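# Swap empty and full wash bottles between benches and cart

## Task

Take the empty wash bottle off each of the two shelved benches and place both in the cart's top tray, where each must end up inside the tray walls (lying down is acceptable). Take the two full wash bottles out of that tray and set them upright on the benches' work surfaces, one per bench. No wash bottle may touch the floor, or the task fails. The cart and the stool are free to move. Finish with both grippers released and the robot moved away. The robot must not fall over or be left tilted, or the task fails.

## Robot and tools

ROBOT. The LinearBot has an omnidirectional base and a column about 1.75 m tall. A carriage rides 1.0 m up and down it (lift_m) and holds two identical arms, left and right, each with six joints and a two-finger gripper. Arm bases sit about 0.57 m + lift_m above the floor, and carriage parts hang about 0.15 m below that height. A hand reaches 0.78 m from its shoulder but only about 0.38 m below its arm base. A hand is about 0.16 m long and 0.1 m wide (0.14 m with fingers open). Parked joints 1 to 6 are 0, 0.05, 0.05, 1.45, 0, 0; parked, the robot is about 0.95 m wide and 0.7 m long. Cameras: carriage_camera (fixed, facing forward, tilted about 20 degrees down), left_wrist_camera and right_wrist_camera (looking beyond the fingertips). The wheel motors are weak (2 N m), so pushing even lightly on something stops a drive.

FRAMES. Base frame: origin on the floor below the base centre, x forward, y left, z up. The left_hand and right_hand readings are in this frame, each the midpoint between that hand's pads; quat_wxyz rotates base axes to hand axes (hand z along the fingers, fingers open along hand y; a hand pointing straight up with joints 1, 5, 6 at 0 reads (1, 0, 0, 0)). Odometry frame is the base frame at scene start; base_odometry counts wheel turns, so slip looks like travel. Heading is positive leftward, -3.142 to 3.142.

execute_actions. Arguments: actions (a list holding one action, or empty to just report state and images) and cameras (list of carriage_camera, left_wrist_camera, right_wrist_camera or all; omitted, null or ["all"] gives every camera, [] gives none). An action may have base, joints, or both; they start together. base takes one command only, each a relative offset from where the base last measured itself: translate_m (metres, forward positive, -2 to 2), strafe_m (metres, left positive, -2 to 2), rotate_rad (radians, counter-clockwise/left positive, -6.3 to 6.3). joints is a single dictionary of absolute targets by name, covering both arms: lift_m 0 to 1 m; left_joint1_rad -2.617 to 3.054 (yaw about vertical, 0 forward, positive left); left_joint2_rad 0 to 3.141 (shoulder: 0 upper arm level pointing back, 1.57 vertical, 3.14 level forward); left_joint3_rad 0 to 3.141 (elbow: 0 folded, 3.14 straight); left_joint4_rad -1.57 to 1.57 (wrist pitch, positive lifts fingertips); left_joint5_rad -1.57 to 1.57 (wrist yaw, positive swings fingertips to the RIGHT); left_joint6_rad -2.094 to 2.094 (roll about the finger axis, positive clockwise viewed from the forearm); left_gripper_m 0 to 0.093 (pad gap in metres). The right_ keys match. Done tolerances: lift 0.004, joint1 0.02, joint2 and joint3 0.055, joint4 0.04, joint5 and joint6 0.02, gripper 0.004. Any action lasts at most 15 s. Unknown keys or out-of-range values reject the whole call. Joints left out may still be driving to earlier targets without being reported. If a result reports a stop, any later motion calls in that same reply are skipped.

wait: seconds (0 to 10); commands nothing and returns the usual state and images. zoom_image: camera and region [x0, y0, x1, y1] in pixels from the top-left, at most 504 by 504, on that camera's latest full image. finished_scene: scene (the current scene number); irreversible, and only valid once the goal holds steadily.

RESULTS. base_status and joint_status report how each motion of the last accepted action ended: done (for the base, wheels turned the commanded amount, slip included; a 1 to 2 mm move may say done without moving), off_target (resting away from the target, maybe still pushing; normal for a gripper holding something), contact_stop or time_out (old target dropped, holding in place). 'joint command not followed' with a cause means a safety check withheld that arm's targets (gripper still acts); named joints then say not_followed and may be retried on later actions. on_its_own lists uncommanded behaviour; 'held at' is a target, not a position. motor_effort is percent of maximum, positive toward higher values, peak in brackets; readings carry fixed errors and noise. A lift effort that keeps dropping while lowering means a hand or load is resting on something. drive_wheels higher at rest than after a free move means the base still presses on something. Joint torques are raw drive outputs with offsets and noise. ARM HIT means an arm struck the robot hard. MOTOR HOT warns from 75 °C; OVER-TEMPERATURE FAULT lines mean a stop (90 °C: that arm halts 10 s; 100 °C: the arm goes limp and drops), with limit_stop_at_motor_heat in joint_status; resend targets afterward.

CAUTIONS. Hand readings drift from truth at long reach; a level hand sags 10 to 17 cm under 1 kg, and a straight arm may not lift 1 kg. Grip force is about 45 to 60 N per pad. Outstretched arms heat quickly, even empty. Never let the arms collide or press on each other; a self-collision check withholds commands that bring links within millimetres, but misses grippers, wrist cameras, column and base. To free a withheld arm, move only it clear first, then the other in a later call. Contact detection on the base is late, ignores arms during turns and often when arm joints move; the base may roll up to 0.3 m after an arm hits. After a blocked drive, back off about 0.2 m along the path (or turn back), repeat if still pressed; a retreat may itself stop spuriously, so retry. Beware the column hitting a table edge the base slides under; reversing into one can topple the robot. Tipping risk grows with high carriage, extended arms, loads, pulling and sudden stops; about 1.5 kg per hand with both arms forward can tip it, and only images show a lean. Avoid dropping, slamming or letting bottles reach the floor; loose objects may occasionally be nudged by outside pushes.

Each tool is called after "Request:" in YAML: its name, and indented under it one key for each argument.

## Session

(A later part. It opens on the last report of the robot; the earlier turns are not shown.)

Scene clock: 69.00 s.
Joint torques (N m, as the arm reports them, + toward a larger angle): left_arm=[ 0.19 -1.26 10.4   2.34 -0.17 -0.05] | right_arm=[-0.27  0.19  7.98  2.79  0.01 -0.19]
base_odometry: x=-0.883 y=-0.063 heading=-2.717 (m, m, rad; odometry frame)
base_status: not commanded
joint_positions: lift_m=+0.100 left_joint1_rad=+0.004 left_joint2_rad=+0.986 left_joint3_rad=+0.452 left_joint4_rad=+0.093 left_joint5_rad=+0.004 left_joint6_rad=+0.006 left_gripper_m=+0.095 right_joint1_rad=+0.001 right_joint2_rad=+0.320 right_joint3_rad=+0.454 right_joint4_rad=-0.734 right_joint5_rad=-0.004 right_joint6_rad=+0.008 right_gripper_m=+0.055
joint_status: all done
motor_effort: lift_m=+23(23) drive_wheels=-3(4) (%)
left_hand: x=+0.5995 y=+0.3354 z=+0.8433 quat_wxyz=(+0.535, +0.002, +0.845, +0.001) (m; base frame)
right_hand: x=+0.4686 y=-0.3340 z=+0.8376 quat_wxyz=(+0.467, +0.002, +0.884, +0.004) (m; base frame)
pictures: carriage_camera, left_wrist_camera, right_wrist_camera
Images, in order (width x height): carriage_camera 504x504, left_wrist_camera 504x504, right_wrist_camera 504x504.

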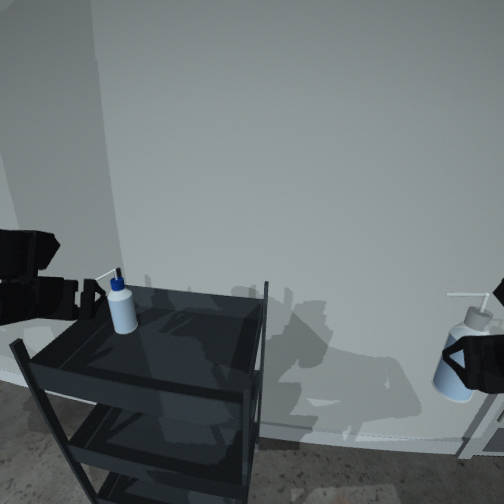

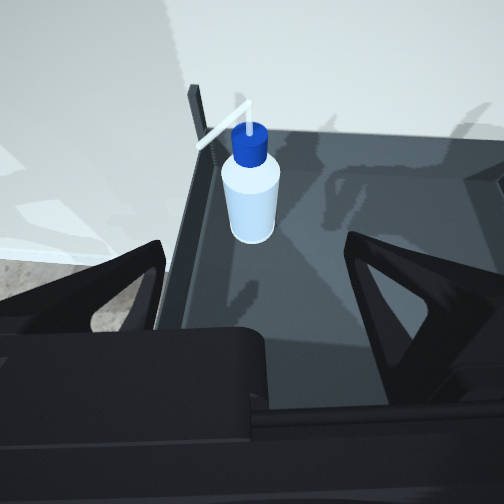

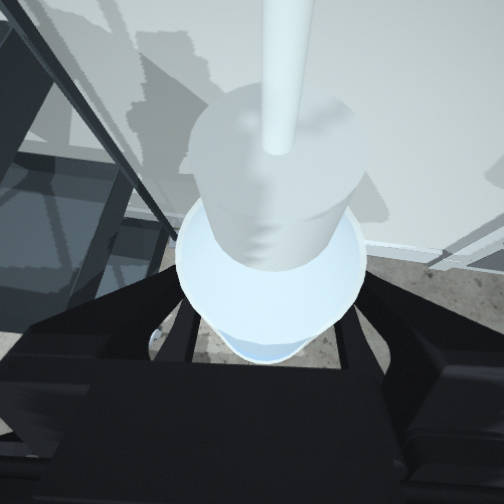

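Request:
execute_actions:
  actions:
    - {"joints":{"lift_m":0.06,"left_joint2_rad":1.56,"left_joint3_rad":0.61,"left_joint4_rad":0.5,"left_gripper_m":0.082,"right_joint4_rad":-0.64}}
  cameras: ["carriage_camera","left_wrist_camera"]

Request:
zoom_image:
  camera: "carriage_camera"
  region: [0, 200, 200, 400]

Scene clock: 76.40 s.
Joint torques (N m, as the arm reports them, + toward a larger angle): left_arm=[ 0.23 -5.28  9.15  2.41 -0.16 -0.05] | right_arm=[-0.28  0.2   7.96  2.84  0.02 -0.2 ]
base_odometry: x=-0.883 y=-0.063 heading=-2.717 (m, m, rad; odometry frame)
base_status: not commanded
joint_positions: lift_m=+0.060 left_joint1_rad=+0.004 left_joint2_rad=+1.547 left_joint3_rad=+0.599 left_joint4_rad=+0.497 left_joint5_rad=+0.004 left_joint6_rad=+0.006 left_gripper_m=+0.082 right_joint1_rad=+0.001 right_joint2_rad=+0.319 right_joint3_rad=+0.454 right_joint4_rad=-0.696 right_joint5_rad=-0.004 right_joint6_rad=+0.008 right_gripper_m=+0.055
joint_status: right_joint4_rad off_target (ended at -0.696, target -0.640); the others done
motor_effort: lift_m=+23(23) drive_wheels=-3(4) (%)
left_hand: x=+0.6880 y=+0.3358 z=+0.7538 quat_wxyz=(+0.531, +0.002, +0.847, +0.001) (m; base frame)
right_hand: x=+0.4737 y=-0.3340 z=+0.8055 quat_wxyz=(+0.484, +0.002, +0.875, +0.004) (m; base frame)
pictures: carriage_camera, left_wrist_camera
Images, in order (width x height): carriage_camera 504x504, left_wrist_camera 504x504.

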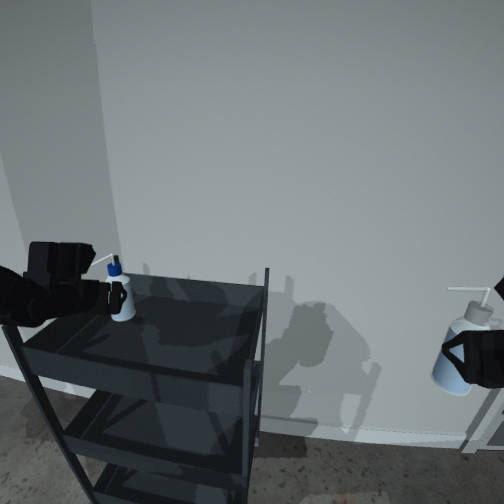

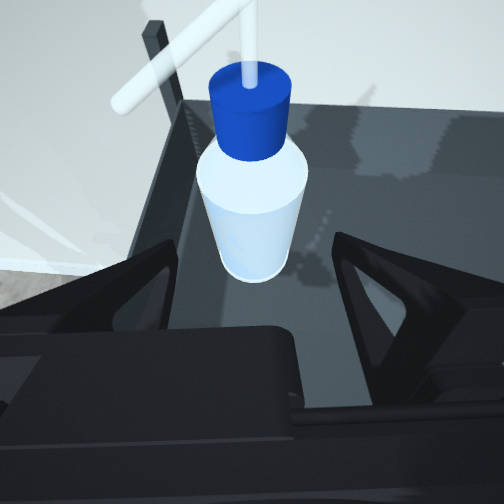

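Region (0, 200, 200, 400) of carriage_camera's 504x504 image, scaled by 2.520, with more detail than that image has.

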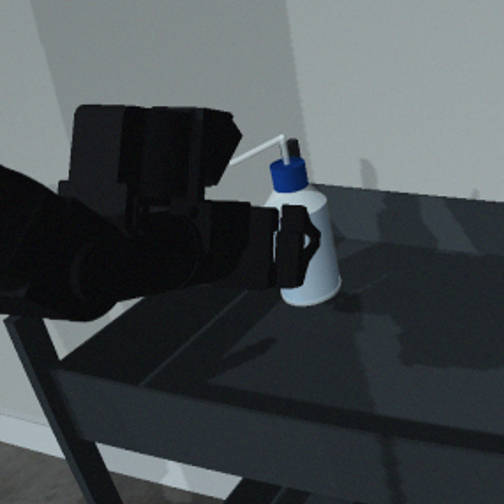

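Request:
execute_actions:
  actions:
    - {"joints":{"left_joint2_rad":1.78,"left_joint3_rad":0.768,"left_joint4_rad":0.565,"left_gripper_m":0.076}}
  cameras: ["carriage_camera","left_wrist_camera"]

Request:
zoom_image:
  camera: "carriage_camera"
  region: [0, 200, 200, 400]

Scene clock: 79.97 s.
Joint torques (N m, as the arm reports them, + toward a larger angle): left_arm=[ 0.2  -7.24  9.02  2.33 -0.16 -0.05] | right_arm=[-0.28  0.21  7.97  2.84  0.01 -0.2 ]
base_odometry: x=-0.883 y=-0.063 heading=-2.717 (m, m, rad; odometry frame)
base_status: not commanded
joint_positions: lift_m=+0.060 left_joint1_rad=+0.004 left_joint2_rad=+1.767 left_joint3_rad=+0.753 left_joint4_rad=+0.569 left_joint5_rad=+0.004 left_joint6_rad=+0.006 left_gripper_m=+0.076 right_joint1_rad=+0.001 right_joint2_rad=+0.319 right_joint3_rad=+0.454 right_joint4_rad=-0.696 right_joint5_rad=-0.004 right_joint6_rad=+0.008 right_gripper_m=+0.055
joint_status: all done
motor_effort: lift_m=+23(23) drive_wheels=-4(3) (%)
left_hand: x=+0.7355 y=+0.3359 z=+0.7383 quat_wxyz=(+0.534, +0.002, +0.846, +0.001) (m; base frame)
right_hand: x=+0.4737 y=-0.3340 z=+0.8055 quat_wxyz=(+0.484, +0.002, +0.875, +0.004) (m; base frame)
pictures: carriage_camera, left_wrist_camera
Images, in order (width x height): carriage_camera 504x504, left_wrist_camera 504x504.

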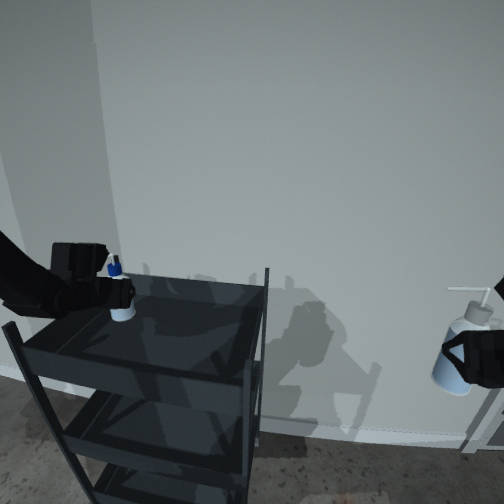

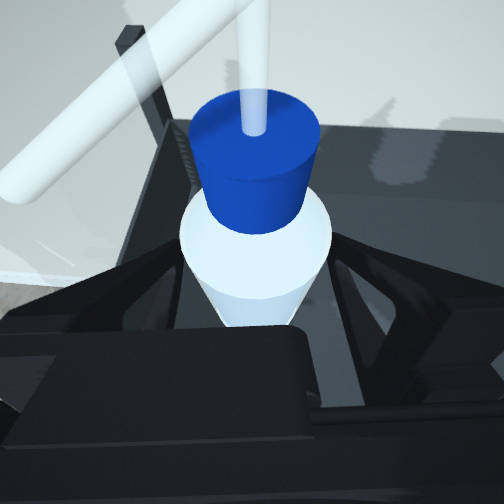

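Region (0, 200, 200, 400) of carriage_camera's 504x504 image, scaled by 2.520, with more detail than that image has.

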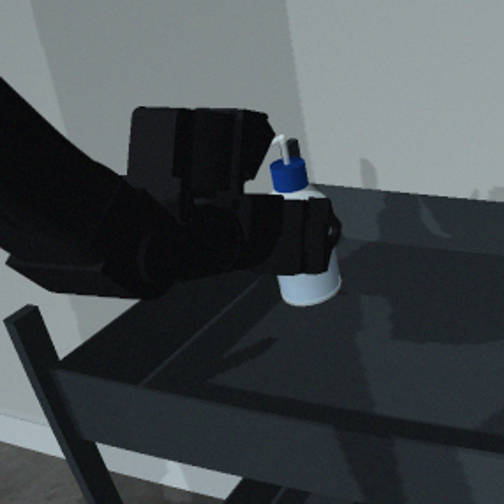

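Request:
execute_actions:
  actions:
    - {"joints":{"left_gripper_m":0.04}}
  cameras: []

Request:
execute_actions:
  actions:
    - {"joints":{"lift_m":0.24}}

Scene clock: 81.30 s.
Joint torques (N m, as the arm reports them, + toward a larger angle): left_arm=[ 0.21 -7.2   9.08  2.34 -0.18 -0.05] | right_arm=[-0.27  0.21  7.97  2.84  0.01 -0.19]
base_odometry: x=-0.883 y=-0.063 heading=-2.717 (m, m, rad; odometry frame)
base_status: not commanded
joint_positions: lift_m=+0.060 left_joint1_rad=+0.004 left_joint2_rad=+1.767 left_joint3_rad=+0.753 left_joint4_rad=+0.569 left_joint5_rad=+0.005 left_joint6_rad=+0.006 left_gripper_m=+0.055 right_joint1_rad=+0.001 right_joint2_rad=+0.319 right_joint3_rad=+0.454 right_joint4_rad=-0.696 right_joint5_rad=-0.004 right_joint6_rad=+0.008 right_gripper_m=+0.055
joint_status: left_gripper_m off_target (ended at +0.055, target +0.040)
motor_effort: lift_m=+23(23) drive_wheels=-2(3) (%)
left_hand: x=+0.7355 y=+0.3359 z=+0.7383 quat_wxyz=(+0.534, +0.002, +0.846, +0.001) (m; base frame)
right_hand: x=+0.4737 y=-0.3340 z=+0.8055 quat_wxyz=(+0.484, +0.002, +0.875, +0.004) (m; base frame)
pictures: none
No camera images: the call's "cameras" was empty. Leave "cameras" out to get every camera's image.

Scene clock: 82.63 s.
Joint torques (N m, as the arm reports them, + toward a larger angle): left_arm=[ 0.19 -8.65  8.96  2.82 -0.16 -0.05] | right_arm=[-0.27  0.17  8.05  2.75  0.01 -0.2 ]
base_odometry: x=-0.883 y=-0.063 heading=-2.717 (m, m, rad; odometry frame)
base_status: not commanded
joint_positions: lift_m=+0.240 left_joint1_rad=+0.004 left_joint2_rad=+1.786 left_joint3_rad=+0.753 left_joint4_rad=+0.517 left_joint5_rad=+0.004 left_joint6_rad=+0.006 left_gripper_m=+0.055 right_joint1_rad=+0.001 right_joint2_rad=+0.319 right_joint3_rad=+0.454 right_joint4_rad=-0.686 right_joint5_rad=-0.004 right_joint6_rad=+0.008 right_gripper_m=+0.055
joint_status: all done
motor_effort: lift_m=+23(29) drive_wheels=-3(4) (%)
left_hand: x=+0.7289 y=+0.3360 z=+0.8985 quat_wxyz=(+0.504, +0.002, +0.864, +0.001) (m; base frame)
right_hand: x=+0.4751 y=-0.3340 z=+0.9876 quat_wxyz=(+0.488, +0.002, +0.873, +0.004) (m; base frame)
pictures: carriage_camera, left_wrist_camera, right_wrist_camera
Images, in order (width x height): carriage_camera 504x504, left_wrist_camera 504x504, right_wrist_camera 504x504.

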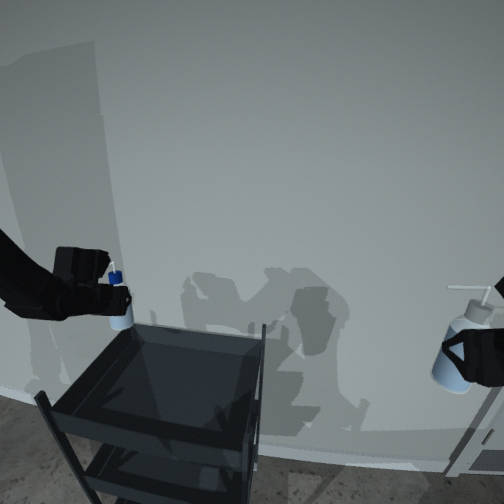

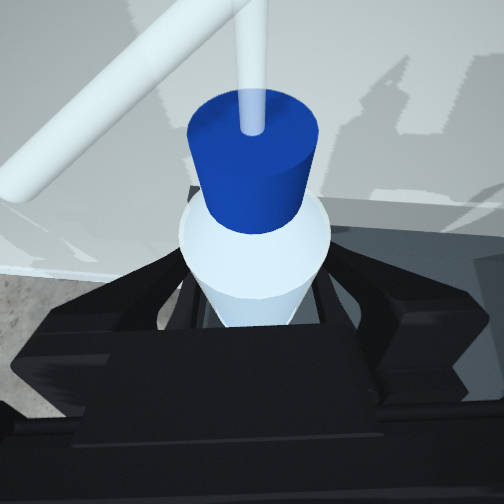

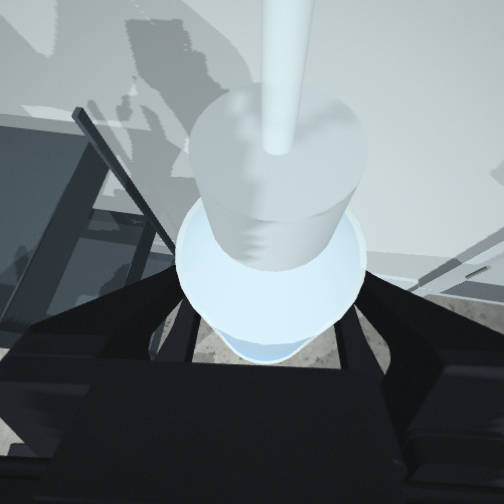

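Request:
execute_actions:
  actions:
    - {"base":{"translate_m":-0.75},"joints":{"left_joint2_rad":0.3,"left_joint3_rad":0.47,"left_joint4_rad":-0.54,"lift_m":0.33}}
  cameras: []

Request:
execute_actions:
  actions:
    - {"base":{"rotate_rad":-1.571}}

Scene clock: 89.27 s.
Joint torques (N m, as the arm reports them, + toward a larger angle): left_arm=[ 0.19  0.42  7.43  2.93 -0.16 -0.04] | right_arm=[-0.28  0.25  7.89  2.72  0.01 -0.2 ]
base_odometry: x=-0.199 y=+0.245 heading=-2.717 (m, m, rad; odometry frame)
base_status: done
joint_positions: lift_m=+0.330 left_joint1_rad=+0.004 left_joint2_rad=+0.323 left_joint3_rad=+0.489 left_joint4_rad=-0.592 left_joint5_rad=+0.003 left_joint6_rad=+0.006 left_gripper_m=+0.055 right_joint1_rad=+0.001 right_joint2_rad=+0.319 right_joint3_rad=+0.454 right_joint4_rad=-0.683 right_joint5_rad=-0.004 right_joint6_rad=+0.008 right_gripper_m=+0.055
joint_status: left_joint4_rad off_target (ended at -0.592, target -0.540); the others done
motor_effort: lift_m=+23(27) drive_wheels=-2(27) (%)
left_hand: x=+0.4869 y=+0.3351 z=+1.1129 quat_wxyz=(+0.541, +0.002, +0.841, +0.001) (m; base frame)
right_hand: x=+0.4755 y=-0.3340 z=+1.0782 quat_wxyz=(+0.489, +0.002, +0.872, +0.004) (m; base frame)
pictures: none
No camera images: the call's "cameras" was empty. Leave "cameras" out to get every camera's image.

Scene clock: 92.37 s.
Joint torques (N m, as the arm reports them, + toward a larger angle): left_arm=[ 0.18  0.44  7.61  2.97 -0.12 -0.05] | right_arm=[-0.3   0.15  7.98  2.72 -0.01 -0.19]
base_odometry: x=-0.199 y=+0.246 heading=+1.996 (m, m, rad; odometry frame)
base_status: done
joint_positions: lift_m=+0.330 left_joint1_rad=+0.004 left_joint2_rad=+0.323 left_joint3_rad=+0.489 left_joint4_rad=-0.593 left_joint5_rad=+0.000 left_joint6_rad=+0.006 left_gripper_m=+0.055 right_joint1_rad=+0.001 right_joint2_rad=+0.319 right_joint3_rad=+0.454 right_joint4_rad=-0.683 right_joint5_rad=-0.001 right_joint6_rad=+0.008 right_gripper_m=+0.055
joint_status: not commanded
motor_effort: lift_m=+23(23) drive_wheels=+10(29) (%)
left_hand: x=+0.4867 y=+0.3357 z=+1.1126 quat_wxyz=(+0.541, +0.001, +0.841, +0.003) (m; base frame)
right_hand: x=+0.4755 y=-0.3344 z=+1.0782 quat_wxyz=(+0.489, +0.003, +0.872, +0.003) (m; base frame)
pictures: carriage_camera, left_wrist_camera, right_wrist_camera
Images, in order (width x height): carriage_camera 504x504, left_wrist_camera 504x504, right_wrist_camera 504x504.

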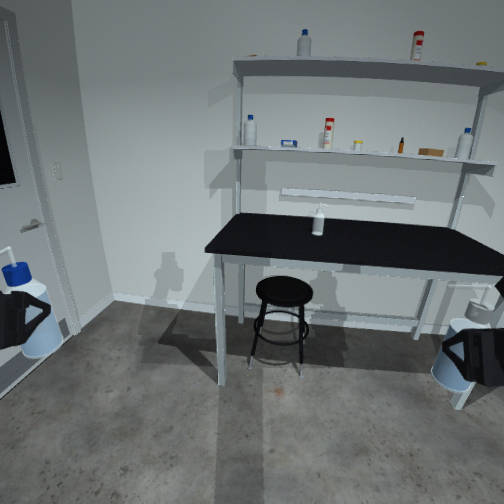

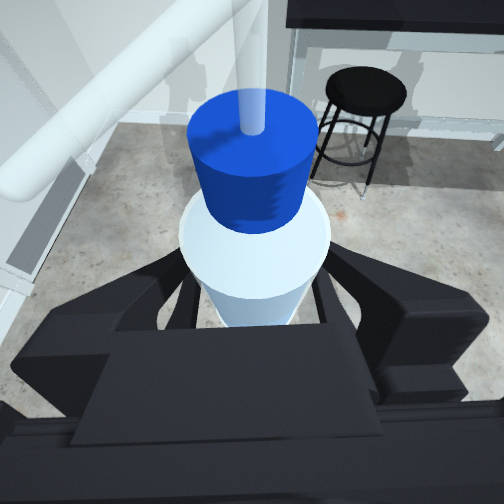

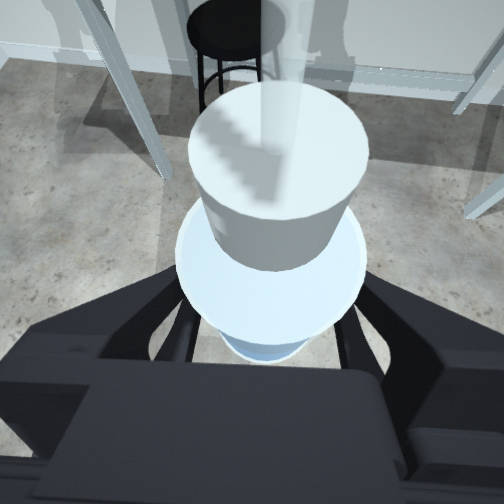

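Request:
execute_actions:
  actions:
    - {"base":{"translate_m":0.65}}
  cameras: ["carriage_camera"]

Scene clock: 97.53 s.
Joint torques (N m, as the arm reports them, + toward a larger angle): left_arm=[ 0.21  0.36  7.55  2.97 -0.13 -0.05] | right_arm=[-0.28  0.18  7.99  2.71 -0.01 -0.19]
base_odometry: x=-0.467 y=+0.838 heading=+1.995 (m, m, rad; odometry frame)
base_status: done
joint_positions: lift_m=+0.330 left_joint1_rad=+0.004 left_joint2_rad=+0.323 left_joint3_rad=+0.489 left_joint4_rad=-0.595 left_joint5_rad=+0.000 left_joint6_rad=+0.006 left_gripper_m=+0.055 right_joint1_rad=+0.001 right_joint2_rad=+0.319 right_joint3_rad=+0.454 right_joint4_rad=-0.683 right_joint5_rad=-0.001 right_joint6_rad=+0.008 right_gripper_m=+0.055
joint_status: not commanded
motor_effort: lift_m=+23(23) drive_wheels=-6(31) (%)
left_hand: x=+0.4865 y=+0.3357 z=+1.1121 quat_wxyz=(+0.540, +0.001, +0.842, +0.003) (m; base frame)
right_hand: x=+0.4754 y=-0.3344 z=+1.0781 quat_wxyz=(+0.489, +0.003, +0.872, +0.003) (m; base frame)
pictures: carriage_camera
Images, in order (width x height): carriage_camera 504x504.

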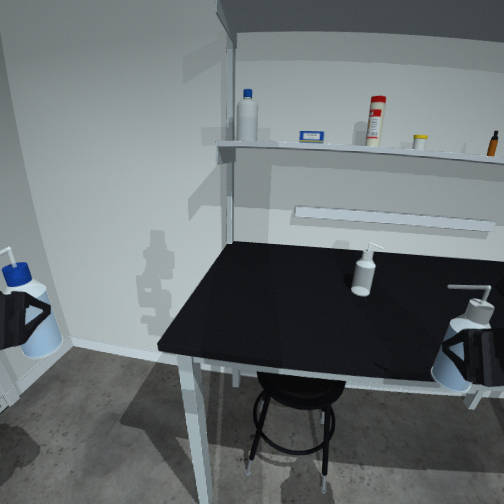

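Request:
execute_actions:
  actions:
    - {"base":{"translate_m":0.21},"joints":{"right_joint1_rad":0.45,"right_joint2_rad":1.53,"right_joint3_rad":0.79,"right_joint4_rad":0.28}}

Scene clock: 105.27 s.
Joint torques (N m, as the arm reports them, + toward a larger angle): left_arm=[ 0.19  0.41  7.48  2.96 -0.13 -0.05] | right_arm=[ 0.24 -9.03  6.47  2.94 -0.02 -0.2 ]
base_odometry: x=-0.553 y=+1.030 heading=+1.994 (m, m, rad; odometry frame)
base_status: done
joint_positions: lift_m=+0.330 left_joint1_rad=+0.004 left_joint2_rad=+0.323 left_joint3_rad=+0.489 left_joint4_rad=-0.596 left_joint5_rad=+0.000 left_joint6_rad=+0.006 left_gripper_m=+0.055 right_joint1_rad=+0.445 right_joint2_rad=+1.540 right_joint3_rad=+0.792 right_joint4_rad=+0.217 right_joint5_rad=+0.000 right_joint6_rad=+0.008 right_gripper_m=+0.055
joint_status: right_joint4_rad off_target (ended at +0.217, target +0.280); the others done
motor_effort: lift_m=+23(23) drive_wheels=-7(27) (%)
left_hand: x=+0.4864 y=+0.3356 z=+1.1120 quat_wxyz=(+0.540, +0.001, +0.842, +0.003) (m; base frame)
right_hand: x=+0.6625 y=-0.1433 z=+1.0482 quat_wxyz=(+0.484, -0.188, +0.847, +0.112) (m; base frame)
pictures: carriage_camera, left_wrist_camera, right_wrist_camera
Images, in order (width x height): carriage_camera 504x504, left_wrist_camera 504x504, right_wrist_camera 504x504.

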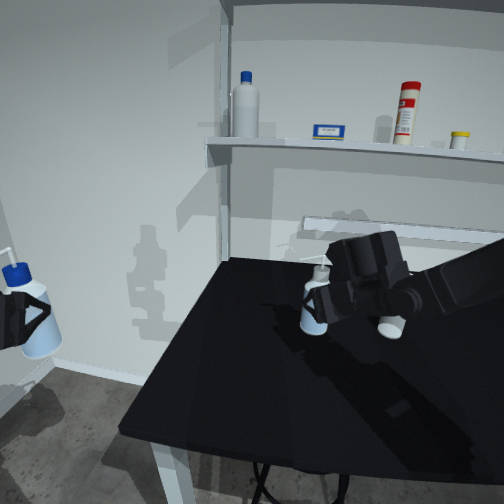

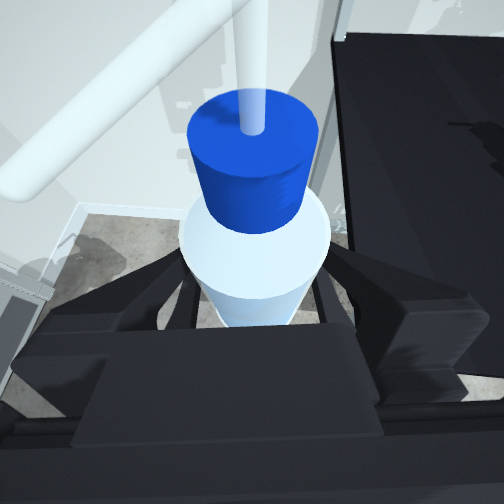

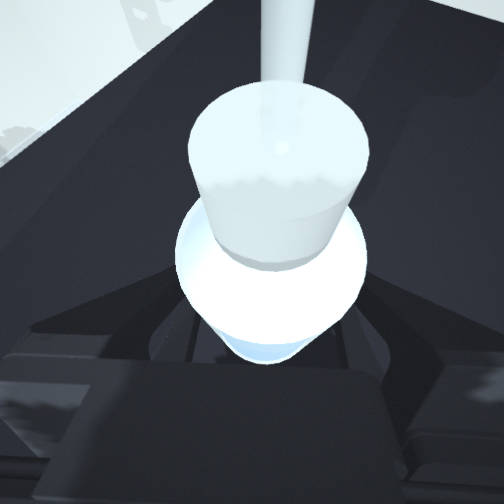

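Request:
execute_actions:
  actions:
    - {"joints":{"lift_m":0.29}}
  cameras: ["carriage_camera"]

Request:
zoom_image:
  camera: "carriage_camera"
  region: [250, 220, 450, 380]

Scene clock: 107.27 s.
Joint torques (N m, as the arm reports them, + toward a larger angle): left_arm=[ 0.26  0.35  9.06  3.05 -0.12 -0.05] | right_arm=[ 0.18 -8.98  6.95  2.9  -0.02 -0.19]
base_odometry: x=-0.553 y=+1.030 heading=+1.994 (m, m, rad; odometry frame)
base_status: not commanded
joint_positions: lift_m=+0.290 left_joint1_rad=+0.004 left_joint2_rad=+0.323 left_joint3_rad=+0.472 left_joint4_rad=-0.607 left_joint5_rad=+0.000 left_joint6_rad=+0.006 left_gripper_m=+0.055 right_joint1_rad=+0.445 right_joint2_rad=+1.540 right_joint3_rad=+0.785 right_joint4_rad=+0.221 right_joint5_rad=+0.000 right_joint6_rad=+0.008 right_gripper_m=+0.055
joint_status: all done
motor_effort: lift_m=+24(24) drive_wheels=-6(6) (%)
left_hand: x=+0.4851 y=+0.3356 z=+1.0616 quat_wxyz=(+0.528, +0.001, +0.849, +0.002) (m; base frame)
right_hand: x=+0.6613 y=-0.1439 z=+1.0056 quat_wxyz=(+0.483, -0.188, +0.848, +0.111) (m; base frame)
pictures: carriage_camera
Images, in order (width x height): carriage_camera 504x504.

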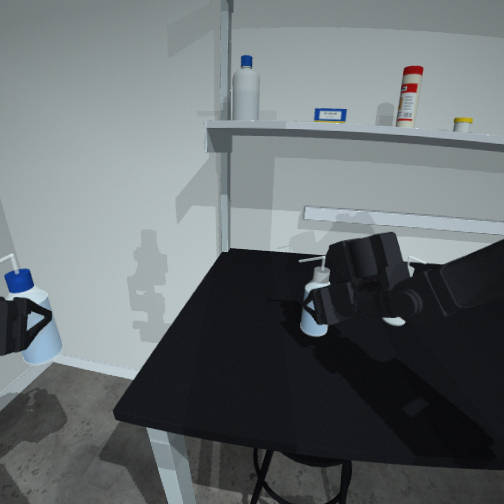

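Region (250, 220, 450, 380) of carriage_camera's 504x504 image, scaled by 2.520, with more detail than that image has; it fills the top 403 rows of this view, and the rest is white.

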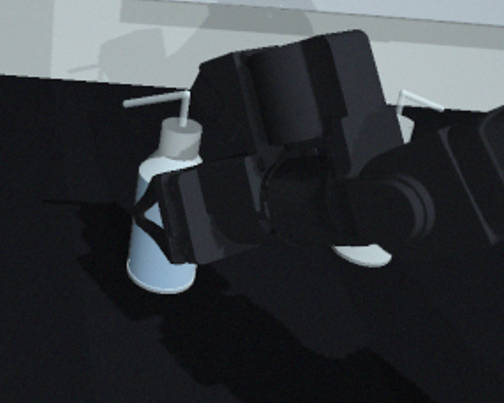

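Not yet in contact; lowering in small steps.

Request:
execute_actions:
  actions:
    - {"joints":{"lift_m":0.272}}
  cameras: []

Scene clock: 108.73 s.
Joint torques (N m, as the arm reports them, + toward a larger angle): left_arm=[ 0.18  0.23  9.08  3.04 -0.12 -0.05] | right_arm=[ 0.16 -9.06  6.95  2.8  -0.01 -0.19]
base_odometry: x=-0.553 y=+1.030 heading=+1.994 (m, m, rad; odometry frame)
base_status: not commanded
joint_positions: lift_m=+0.272 left_joint1_rad=+0.004 left_joint2_rad=+0.323 left_joint3_rad=+0.472 left_joint4_rad=-0.605 left_joint5_rad=+0.000 left_joint6_rad=+0.006 left_gripper_m=+0.055 right_joint1_rad=+0.445 right_joint2_rad=+1.541 right_joint3_rad=+0.784 right_joint4_rad=+0.230 right_joint5_rad=+0.000 right_joint6_rad=+0.007 right_gripper_m=+0.055
joint_status: all done
motor_effort: lift_m=+23(25) drive_wheels=-3(5) (%)
left_hand: x=+0.4853 y=+0.3356 z=+1.0440 quat_wxyz=(+0.528, +0.001, +0.849, +0.002) (m; base frame)
right_hand: x=+0.6623 y=-0.1434 z=+0.9890 quat_wxyz=(+0.486, -0.188, +0.846, +0.112) (m; base frame)
pictures: none
No camera images: the call's "cameras" was empty. Leave "cameras" out to get every camera's image.

Request:
execute_actions:
  actions:
    - {"joints":{"lift_m":0.262}}
  cameras: ["carriage_camera"]

Scene clock: 109.80 s.
Joint torques (N m, as the arm reports them, + toward a larger angle): left_arm=[ 0.19  0.34  9.1   3.02 -0.12 -0.05] | right_arm=[ 0.11 -8.68  6.96  2.51 -0.03 -0.18]
base_odometry: x=-0.553 y=+1.030 heading=+1.994 (m, m, rad; odometry frame)
base_status: not commanded
joint_positions: lift_m=+0.262 left_joint1_rad=+0.004 left_joint2_rad=+0.323 left_joint3_rad=+0.472 left_joint4_rad=-0.604 left_joint5_rad=+0.000 left_joint6_rad=+0.006 left_gripper_m=+0.055 right_joint1_rad=+0.445 right_joint2_rad=+1.536 right_joint3_rad=+0.784 right_joint4_rad=+0.261 right_joint5_rad=+0.000 right_joint6_rad=+0.006 right_gripper_m=+0.055
joint_status: all done
motor_effort: lift_m=+23(24) drive_wheels=+6(8) (%)
left_hand: x=+0.4854 y=+0.3356 z=+1.0345 quat_wxyz=(+0.529, +0.001, +0.848, +0.002) (m; base frame)
right_hand: x=+0.6655 y=-0.1419 z=+0.9877 quat_wxyz=(+0.501, -0.187, +0.837, +0.115) (m; base frame)
pictures: carriage_camera
Images, in order (width x height): carriage_camera 504x504.

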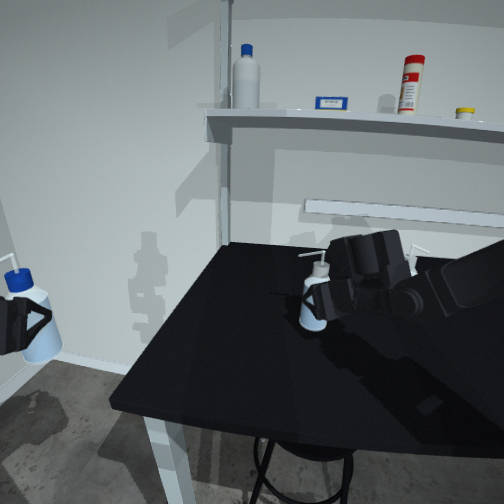

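Request:
execute_actions:
  actions:
    - {"joints":{"right_gripper_m":0.093,"right_joint4_rad":0.26}}
  cameras: []

Request:
execute_actions:
  actions:
    - {"joints":{"right_joint2_rad":1.0,"right_joint3_rad":0.5,"right_joint4_rad":0.0}}
  cameras: []

Request:
execute_actions:
  actions:
    - {"joints":{"right_joint1_rad":-0.1}}
  cameras: ["carriage_camera","right_wrist_camera"]

Scene clock: 113.10 s.
Joint torques (N m, as the arm reports them, + toward a larger angle): left_arm=[ 0.2   0.42  9.03  3.03 -0.13 -0.05] | right_arm=[ 0.19 -8.68  7.    2.32 -0.02 -0.17]
base_odometry: x=-0.553 y=+1.030 heading=+1.994 (m, m, rad; odometry frame)
base_status: not commanded
joint_positions: lift_m=+0.262 left_joint1_rad=+0.004 left_joint2_rad=+0.323 left_joint3_rad=+0.472 left_joint4_rad=-0.604 left_joint5_rad=+0.000 left_joint6_rad=+0.006 left_gripper_m=+0.055 right_joint1_rad=+0.445 right_joint2_rad=+1.536 right_joint3_rad=+0.784 right_joint4_rad=+0.259 right_joint5_rad=+0.000 right_joint6_rad=+0.006 right_gripper_m=+0.093
joint_status: all done
motor_effort: lift_m=+23(23) drive_wheels=+5(7) (%)
left_hand: x=+0.4854 y=+0.3356 z=+1.0345 quat_wxyz=(+0.529, +0.001, +0.848, +0.002) (m; base frame)
right_hand: x=+0.6654 y=-0.1420 z=+0.9874 quat_wxyz=(+0.500, -0.187, +0.837, +0.115) (m; base frame)
pictures: none
No camera images: the call's "cameras" was empty. Leave "cameras" out to get every camera's image.

Scene clock: 114.23 s.
Joint torques (N m, as the arm reports them, + toward a larger angle): left_arm=[ 0.18  0.44  9.    3.04 -0.14 -0.05] | right_arm=[ 0.18 -3.8   6.4   2.26 -0.02 -0.17]
base_odometry: x=-0.553 y=+1.030 heading=+1.994 (m, m, rad; odometry frame)
base_status: not commanded
joint_positions: lift_m=+0.262 left_joint1_rad=+0.004 left_joint2_rad=+0.323 left_joint3_rad=+0.472 left_joint4_rad=-0.604 left_joint5_rad=+0.000 left_joint6_rad=+0.006 left_gripper_m=+0.055 right_joint1_rad=+0.445 right_joint2_rad=+1.006 right_joint3_rad=+0.510 right_joint4_rad=+0.005 right_joint5_rad=+0.000 right_joint6_rad=+0.006 right_gripper_m=+0.093
joint_status: all done
motor_effort: lift_m=+23(23) drive_wheels=+6(6) (%)
left_hand: x=+0.4854 y=+0.3356 z=+1.0345 quat_wxyz=(+0.529, +0.001, +0.848, +0.002) (m; base frame)
right_hand: x=+0.5680 y=-0.1885 z=+1.0065 quat_wxyz=(+0.501, -0.187, +0.837, +0.115) (m; base frame)
pictures: none
No camera images: the call's "cameras" was empty. Leave "cameras" out to get every camera's image.

Scene clock: 115.37 s.
Joint torques (N m, as the arm reports them, + toward a larger angle): left_arm=[ 0.16  0.39  9.08  3.04 -0.12 -0.05] | right_arm=[-0.78 -3.81  6.43  2.27 -0.02 -0.17]
base_odometry: x=-0.553 y=+1.030 heading=+1.994 (m, m, rad; odometry frame)
base_status: not commanded
joint_positions: lift_m=+0.262 left_joint1_rad=+0.004 left_joint2_rad=+0.323 left_joint3_rad=+0.472 left_joint4_rad=-0.604 left_joint5_rad=+0.000 left_joint6_rad=+0.006 left_gripper_m=+0.055 right_joint1_rad=-0.094 right_joint2_rad=+1.006 right_joint3_rad=+0.510 right_joint4_rad=+0.005 right_joint5_rad=+0.000 right_joint6_rad=+0.006 right_gripper_m=+0.093
joint_status: all done
motor_effort: lift_m=+23(23) drive_wheels=+7(7) (%)
left_hand: x=+0.4854 y=+0.3356 z=+1.0345 quat_wxyz=(+0.529, +0.001, +0.848, +0.002) (m; base frame)
right_hand: x=+0.5997 y=-0.3665 z=+1.0065 quat_wxyz=(+0.514, +0.043, +0.857, -0.023) (m; base frame)
pictures: carriage_camera, right_wrist_camera
Images, in order (width x height): carriage_camera 504x504, right_wrist_camera 504x504.

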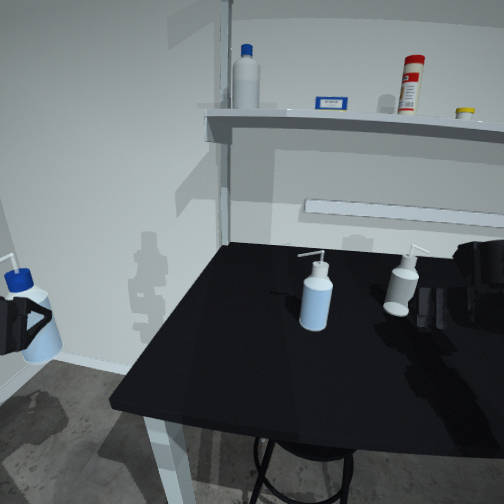

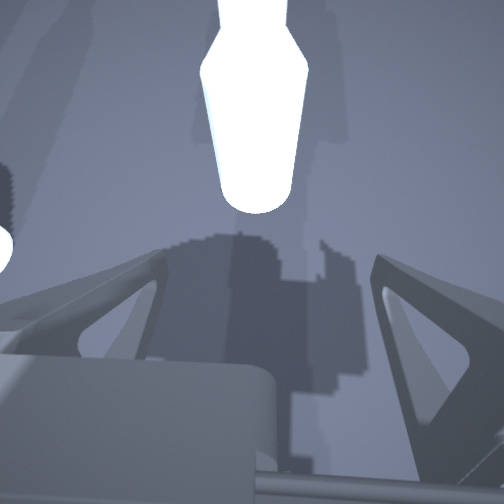

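Request:
execute_actions:
  actions:
    - {"joints":{"right_joint1_rad":-0.08,"right_joint2_rad":1.655,"right_joint3_rad":0.9,"right_joint4_rad":0.255}}
  cameras: ["carriage_camera","right_wrist_camera"]

Scene clock: 118.13 s.
Joint torques (N m, as the arm reports them, + toward a larger angle): left_arm=[ 0.2   0.38  9.04  3.03 -0.12 -0.04] | right_arm=[ 0.55 -9.14  6.97  2.25 -0.02 -0.17]
base_odometry: x=-0.553 y=+1.030 heading=+1.994 (m, m, rad; odometry frame)
base_status: not commanded
joint_positions: lift_m=+0.262 left_joint1_rad=+0.004 left_joint2_rad=+0.323 left_joint3_rad=+0.472 left_joint4_rad=-0.604 left_joint5_rad=+0.000 left_joint6_rad=+0.006 left_gripper_m=+0.055 right_joint1_rad=-0.089 right_joint2_rad=+1.652 right_joint3_rad=+0.895 right_joint4_rad=+0.261 right_joint5_rad=+0.000 right_joint6_rad=+0.006 right_gripper_m=+0.093
joint_status: all done
motor_effort: lift_m=+23(23) drive_wheels=+7(5) (%)
left_hand: x=+0.4854 y=+0.3356 z=+1.0345 quat_wxyz=(+0.529, +0.001, +0.848, +0.002) (m; base frame)
right_hand: x=+0.7367 y=-0.3772 z=+0.9850 quat_wxyz=(+0.512, +0.041, +0.858, -0.021) (m; base frame)
pictures: carriage_camera, right_wrist_camera
Images, in order (width x height): carriage_camera 504x504, right_wrist_camera 504x504.

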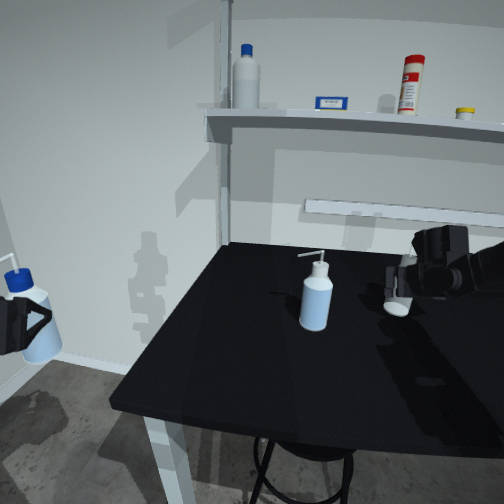

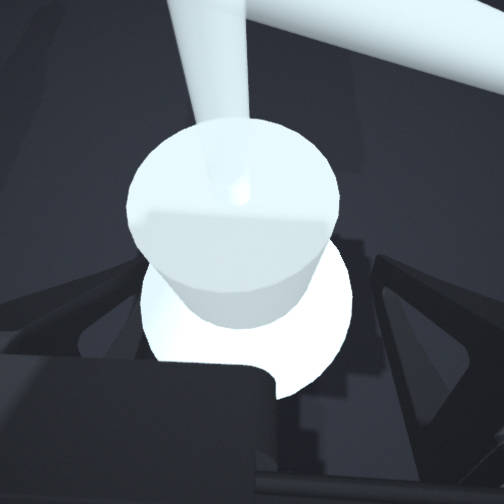

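Request:
execute_actions:
  actions:
    - {"joints":{"right_joint1_rad":-0.065,"right_joint2_rad":1.61,"right_joint3_rad":0.845,"right_joint4_rad":0.27}}
  cameras: []

Request:
execute_actions:
  actions:
    - {"joints":{"right_gripper_m":0.04}}
  cameras: ["right_wrist_camera"]

Scene clock: 120.03 s.
Joint torques (N m, as the arm reports them, + toward a larger angle): left_arm=[ 0.21  0.52  9.09  3.05 -0.13 -0.05] | right_arm=[ 0.44 -9.64  5.37  2.31 -0.02 -0.17]
base_odometry: x=-0.553 y=+1.030 heading=+1.994 (m, m, rad; odometry frame)
base_status: not commanded
joint_positions: lift_m=+0.262 left_joint1_rad=+0.004 left_joint2_rad=+0.323 left_joint3_rad=+0.472 left_joint4_rad=-0.604 left_joint5_rad=+0.000 left_joint6_rad=+0.006 left_gripper_m=+0.055 right_joint1_rad=-0.073 right_joint2_rad=+1.617 right_joint3_rad=+0.863 right_joint4_rad=+0.270 right_joint5_rad=+0.000 right_joint6_rad=+0.006 right_gripper_m=+0.093
joint_status: all done
motor_effort: lift_m=+23(23) drive_wheels=+7(7) (%)
left_hand: x=+0.4854 y=+0.3356 z=+1.0346 quat_wxyz=(+0.529, +0.001, +0.848, +0.002) (m; base frame)
right_hand: x=+0.7297 y=-0.3688 z=+0.9883 quat_wxyz=(+0.517, +0.033, +0.855, -0.017) (m; base frame)
pictures: none
No camera images: the call's "cameras" was empty. Leave "cameras" out to get every camera's image.

Scene clock: 120.63 s.
Joint torques (N m, as the arm reports them, + toward a larger angle): left_arm=[ 0.17  0.55  9.11  3.04 -0.13 -0.04] | right_arm=[ 0.5  -9.68  5.3   2.32 -0.02 -0.17]
base_odometry: x=-0.553 y=+1.030 heading=+1.994 (m, m, rad; odometry frame)
base_status: not commanded
joint_positions: lift_m=+0.262 left_joint1_rad=+0.004 left_joint2_rad=+0.323 left_joint3_rad=+0.472 left_joint4_rad=-0.604 left_joint5_rad=+0.000 left_joint6_rad=+0.006 left_gripper_m=+0.055 right_joint1_rad=-0.073 right_joint2_rad=+1.617 right_joint3_rad=+0.863 right_joint4_rad=+0.270 right_joint5_rad=+0.000 right_joint6_rad=+0.006 right_gripper_m=+0.055
joint_status: right_gripper_m off_target (ended at +0.055, target +0.040)
motor_effort: lift_m=+23(23) drive_wheels=+6(6) (%)
left_hand: x=+0.4854 y=+0.3356 z=+1.0346 quat_wxyz=(+0.529, +0.001, +0.848, +0.002) (m; base frame)
right_hand: x=+0.7297 y=-0.3688 z=+0.9883 quat_wxyz=(+0.517, +0.033, +0.855, -0.017) (m; base frame)
pictures: right_wrist_camera
Images, in order (width x height): right_wrist_camera 504x504.

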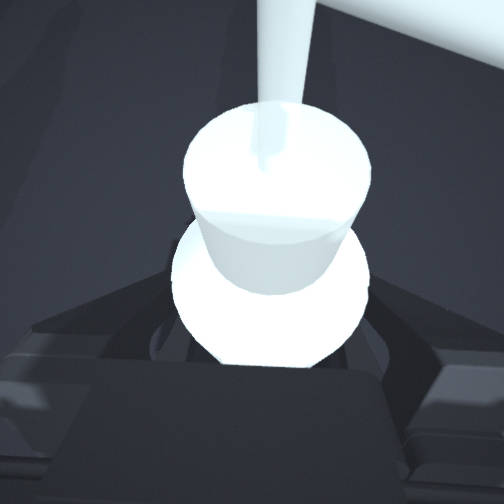

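Request:
execute_actions:
  actions:
    - {"joints":{"lift_m":0.33}}
  cameras: []

Request:
execute_actions:
  actions:
    - {"base":{"translate_m":-0.45},"joints":{"right_joint1_rad":0,"right_joint2_rad":0.3,"right_joint3_rad":0.45,"right_joint4_rad":-0.63}}
  cameras: ["carriage_camera"]

Request:
execute_actions:
  actions:
    - {"base":{"rotate_rad":3.1416}}
  cameras: ["carriage_camera"]

Scene clock: 128.57 s.
Joint torques (N m, as the arm reports them, + toward a larger angle): left_arm=[ 0.17  0.44  9.04  2.9  -0.1  -0.05] | right_arm=[ 0.45 -9.25  5.93  2.28 -0.01 -0.17]
base_odometry: x=-0.553 y=+1.030 heading=+1.994 (m, m, rad; odometry frame)
base_status: not commanded
joint_positions: lift_m=+0.330 left_joint1_rad=+0.004 left_joint2_rad=+0.323 left_joint3_rad=+0.472 left_joint4_rad=-0.590 left_joint5_rad=+0.000 left_joint6_rad=+0.006 left_gripper_m=+0.055 right_joint1_rad=-0.073 right_joint2_rad=+1.613 right_joint3_rad=+0.855 right_joint4_rad=+0.275 right_joint5_rad=+0.000 right_joint6_rad=+0.006 right_gripper_m=+0.055
joint_status: all done
motor_effort: lift_m=+23(28) drive_wheels=+5(7) (%)
left_hand: x=+0.4869 y=+0.3356 z=+1.1057 quat_wxyz=(+0.535, +0.001, +0.845, +0.003) (m; base frame)
right_hand: x=+0.7282 y=-0.3687 z=+1.0558 quat_wxyz=(+0.517, +0.033, +0.855, -0.017) (m; base frame)
pictures: none
No camera images: the call's "cameras" was empty. Leave "cameras" out to get every camera's image.

Scene clock: 131.63 s.
Joint torques (N m, as the arm reports them, + toward a larger angle): left_arm=[ 0.22  0.36  9.06  2.97 -0.14 -0.05] | right_arm=[-0.34  0.5   6.04  2.2  -0.01 -0.17]
base_odometry: x=-0.368 y=+0.619 heading=+1.993 (m, m, rad; odometry frame)
base_status: done
joint_positions: lift_m=+0.330 left_joint1_rad=+0.004 left_joint2_rad=+0.323 left_joint3_rad=+0.472 left_joint4_rad=-0.594 left_joint5_rad=+0.000 left_joint6_rad=+0.006 left_gripper_m=+0.055 right_joint1_rad=+0.001 right_joint2_rad=+0.315 right_joint3_rad=+0.461 right_joint4_rad=-0.618 right_joint5_rad=-0.002 right_joint6_rad=+0.006 right_gripper_m=+0.055
joint_status: all done
motor_effort: lift_m=+23(23) drive_wheels=-6(32) (%)
left_hand: x=+0.4864 y=+0.3356 z=+1.1047 quat_wxyz=(+0.533, +0.001, +0.846, +0.003) (m; base frame)
right_hand: x=+0.4832 y=-0.3342 z=+1.0965 quat_wxyz=(+0.522, +0.001, +0.853, +0.003) (m; base frame)
pictures: carriage_camera
Images, in order (width x height): carriage_camera 504x504.

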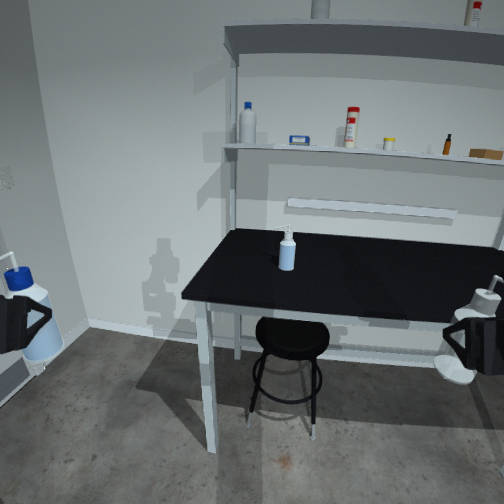

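Scene clock: 135.90 s.
Joint torques (N m, as the arm reports them, + toward a larger angle): left_arm=[ 0.19  0.35  9.05  2.95 -0.08 -0.05] | right_arm=[-0.33  0.53  6.04  2.21  0.   -0.17]
base_odometry: x=-0.368 y=+0.619 heading=-1.150 (m, m, rad; odometry frame)
base_status: done
joint_positions: lift_m=+0.330 left_joint1_rad=+0.004 left_joint2_rad=+0.323 left_joint3_rad=+0.472 left_joint4_rad=-0.595 left_joint5_rad=-0.004 left_joint6_rad=+0.006 left_gripper_m=+0.055 right_joint1_rad=+0.001 right_joint2_rad=+0.315 right_joint3_rad=+0.461 right_joint4_rad=-0.619 right_joint5_rad=-0.002 right_joint6_rad=+0.006 right_gripper_m=+0.055
joint_status: not commanded
motor_effort: lift_m=+23(23) drive_wheels=+10(29) (%)
left_hand: x=+0.4864 y=+0.3364 z=+1.1046 quat_wxyz=(+0.533, -0.001, +0.846, +0.004) (m; base frame)
right_hand: x=+0.4830 y=-0.3342 z=+1.0962 quat_wxyz=(+0.522, +0.001, +0.853, +0.003) (m; base frame)
pictures: carriage_camera
Images, in order (width x height): carriage_camera 504x504.

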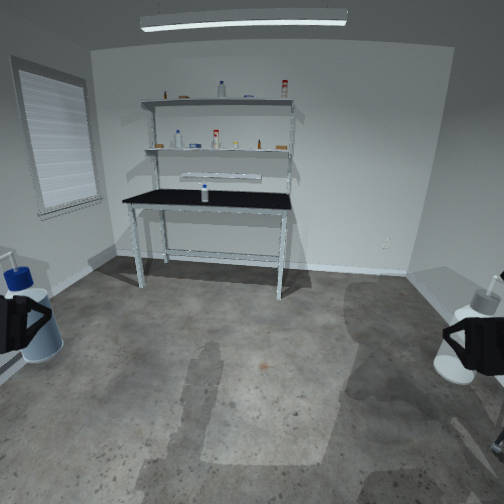

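Request:
execute_actions:
  actions:
    - {"base":{"translate_m":1.55}}
  cameras: ["carriage_camera"]

Scene clock: 142.60 s.
Joint torques (N m, as the arm reports them, + toward a larger angle): left_arm=[ 0.2   0.39  9.04  2.99 -0.09 -0.05] | right_arm=[-0.32  0.54  6.03  2.24 -0.01 -0.17]
base_odometry: x=+0.267 y=-0.795 heading=-1.149 (m, m, rad; odometry frame)
base_status: done
joint_positions: lift_m=+0.330 left_joint1_rad=+0.004 left_joint2_rad=+0.323 left_joint3_rad=+0.472 left_joint4_rad=-0.595 left_joint5_rad=-0.004 left_joint6_rad=+0.006 left_gripper_m=+0.055 right_joint1_rad=+0.001 right_joint2_rad=+0.315 right_joint3_rad=+0.461 right_joint4_rad=-0.620 right_joint5_rad=-0.002 right_joint6_rad=+0.006 right_gripper_m=+0.055
joint_status: not commanded
motor_effort: lift_m=+23(23) drive_wheels=-7(31) (%)
left_hand: x=+0.4863 y=+0.3364 z=+1.1046 quat_wxyz=(+0.533, +0.000, +0.846, +0.004) (m; base frame)
right_hand: x=+0.4829 y=-0.3342 z=+1.0960 quat_wxyz=(+0.521, +0.001, +0.853, +0.003) (m; base frame)
pictures: carriage_camera
Images, in order (width x height): carriage_camera 504x504.

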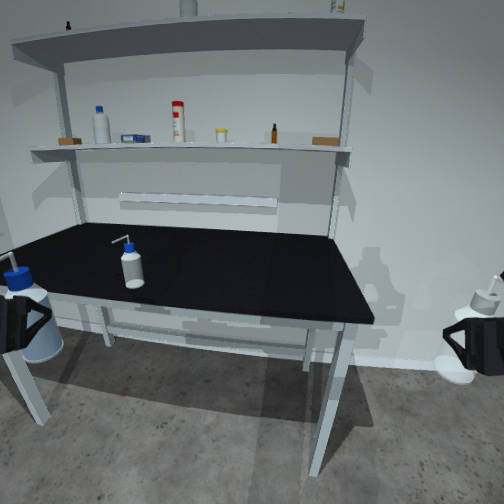

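Request:
execute_actions:
  actions:
    - {"base":{"translate_m":0.28},"joints":{"left_joint1_rad":-0.45,"left_joint2_rad":0.8,"left_joint3_rad":0.6,"left_joint4_rad":-0.19}}
  cameras: []

Request:
execute_actions:
  actions:
    - {"joints":{"left_joint2_rad":1.865,"left_joint3_rad":0.99,"left_joint4_rad":0.51}}
  cameras: ["carriage_camera"]

Scene clock: 149.50 s.
Joint torques (N m, as the arm reports them, + toward a larger angle): left_arm=[ 0.32 -0.79 11.78  3.01 -0.14 -0.05] | right_arm=[-0.33  0.54  6.06  2.24  0.   -0.17]
base_odometry: x=+0.382 y=-1.050 heading=-1.148 (m, m, rad; odometry frame)
base_status: done
joint_positions: lift_m=+0.330 left_joint1_rad=-0.448 left_joint2_rad=+0.798 left_joint3_rad=+0.579 left_joint4_rad=-0.252 left_joint5_rad=+0.001 left_joint6_rad=+0.006 left_gripper_m=+0.055 right_joint1_rad=+0.001 right_joint2_rad=+0.315 right_joint3_rad=+0.461 right_joint4_rad=-0.621 right_joint5_rad=-0.002 right_joint6_rad=+0.006 right_gripper_m=+0.055
joint_status: left_joint4_rad off_target (ended at -0.251, target -0.190); the others done
motor_effort: lift_m=+23(23) drive_wheels=-4(31) (%)
left_hand: x=+0.5382 y=+0.2017 z=+1.1143 quat_wxyz=(+0.510, +0.192, +0.831, -0.115) (m; base frame)
right_hand: x=+0.4828 y=-0.3342 z=+1.0958 quat_wxyz=(+0.521, +0.001, +0.853, +0.003) (m; base frame)
pictures: none
No camera images: the call's "cameras" was empty. Leave "cameras" out to get every camera's image.

Scene clock: 151.07 s.
Joint torques (N m, as the arm reports them, + toward a larger angle): left_arm=[  0.24 -10.53   8.71   3.09  -0.13  -0.05] | right_arm=[-0.32  0.54  6.03  2.24  0.   -0.17]
base_odometry: x=+0.382 y=-1.050 heading=-1.148 (m, m, rad; odometry frame)
base_status: not commanded
joint_positions: lift_m=+0.330 left_joint1_rad=-0.448 left_joint2_rad=+1.877 left_joint3_rad=+0.987 left_joint4_rad=+0.441 left_joint5_rad=+0.001 left_joint6_rad=+0.006 left_gripper_m=+0.055 right_joint1_rad=+0.001 right_joint2_rad=+0.315 right_joint3_rad=+0.461 right_joint4_rad=-0.621 right_joint5_rad=-0.002 right_joint6_rad=+0.006 right_gripper_m=+0.055
joint_status: left_joint4_rad off_target (ended at +0.441, target +0.510); the others done
motor_effort: lift_m=+23(23) drive_wheels=-5(6) (%)
left_hand: x=+0.7319 y=+0.1087 z=+1.0234 quat_wxyz=(+0.519, +0.191, +0.825, -0.117) (m; base frame)
right_hand: x=+0.4828 y=-0.3342 z=+1.0958 quat_wxyz=(+0.521, +0.001, +0.853, +0.003) (m; base frame)
pictures: carriage_camera
Images, in order (width x height): carriage_camera 504x504.

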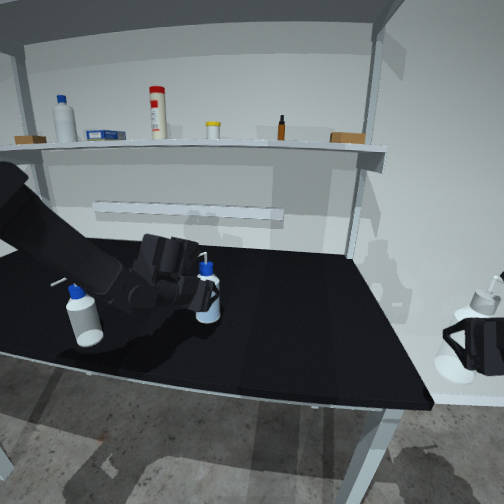

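Request:
execute_actions:
  actions:
    - {"joints":{"lift_m":0.3}}
  cameras: []

Scene clock: 152.30 s.
Joint torques (N m, as the arm reports them, + toward a larger angle): left_arm=[  0.48 -10.69   8.77   3.01  -0.09  -0.05] | right_arm=[-0.33  0.54  6.15  2.34  0.   -0.17]
base_odometry: x=+0.382 y=-1.050 heading=-1.148 (m, m, rad; odometry frame)
base_status: not commanded
joint_positions: lift_m=+0.300 left_joint1_rad=-0.448 left_joint2_rad=+1.878 left_joint3_rad=+0.987 left_joint4_rad=+0.447 left_joint5_rad=+0.001 left_joint6_rad=+0.006 left_gripper_m=+0.055 right_joint1_rad=+0.001 right_joint2_rad=+0.315 right_joint3_rad=+0.459 right_joint4_rad=-0.631 right_joint5_rad=-0.002 right_joint6_rad=+0.006 right_gripper_m=+0.055
joint_status: all done
motor_effort: lift_m=+23(22) drive_wheels=-4(5) (%)
left_hand: x=+0.7325 y=+0.1085 z=+0.9943 quat_wxyz=(+0.521, +0.190, +0.824, -0.117) (m; base frame)
right_hand: x=+0.4816 y=-0.3342 z=+1.0626 quat_wxyz=(+0.516, +0.001, +0.857, +0.003) (m; base frame)
pictures: none
No camera images: the call's "cameras" was empty. Leave "cameras" out to get every camera's image.

Request:
execute_actions:
  actions:
    - {"joints":{"lift_m":0.288}}
  cameras: []

Scene clock: 153.17 s.
Joint torques (N m, as the arm reports them, + toward a larger angle): left_arm=[  0.3  -10.72   8.75   2.67  -0.12  -0.06] | right_arm=[-0.34  0.56  6.27  2.35  0.   -0.17]
base_odometry: x=+0.382 y=-1.050 heading=-1.148 (m, m, rad; odometry frame)
base_status: not commanded
joint_positions: lift_m=+0.288 left_joint1_rad=-0.448 left_joint2_rad=+1.876 left_joint3_rad=+0.987 left_joint4_rad=+0.488 left_joint5_rad=+0.000 left_joint6_rad=+0.006 left_gripper_m=+0.055 right_joint1_rad=+0.001 right_joint2_rad=+0.315 right_joint3_rad=+0.459 right_joint4_rad=-0.633 right_joint5_rad=-0.002 right_joint6_rad=+0.006 right_gripper_m=+0.055
joint_status: all done
on_its_own: left_joint4_rad moved +0.040 to your old target +0.510
motor_effort: lift_m=+22(23) drive_wheels=-4(5) (%)
left_hand: x=+0.7363 y=+0.1069 z=+0.9924 quat_wxyz=(+0.538, +0.187, +0.813, -0.121) (m; base frame)
right_hand: x=+0.4815 y=-0.3342 z=+1.0503 quat_wxyz=(+0.515, +0.001, +0.857, +0.003) (m; base frame)
pictures: none
No camera images: the call's "cameras" was empty. Leave "cameras" out to get every camera's image.


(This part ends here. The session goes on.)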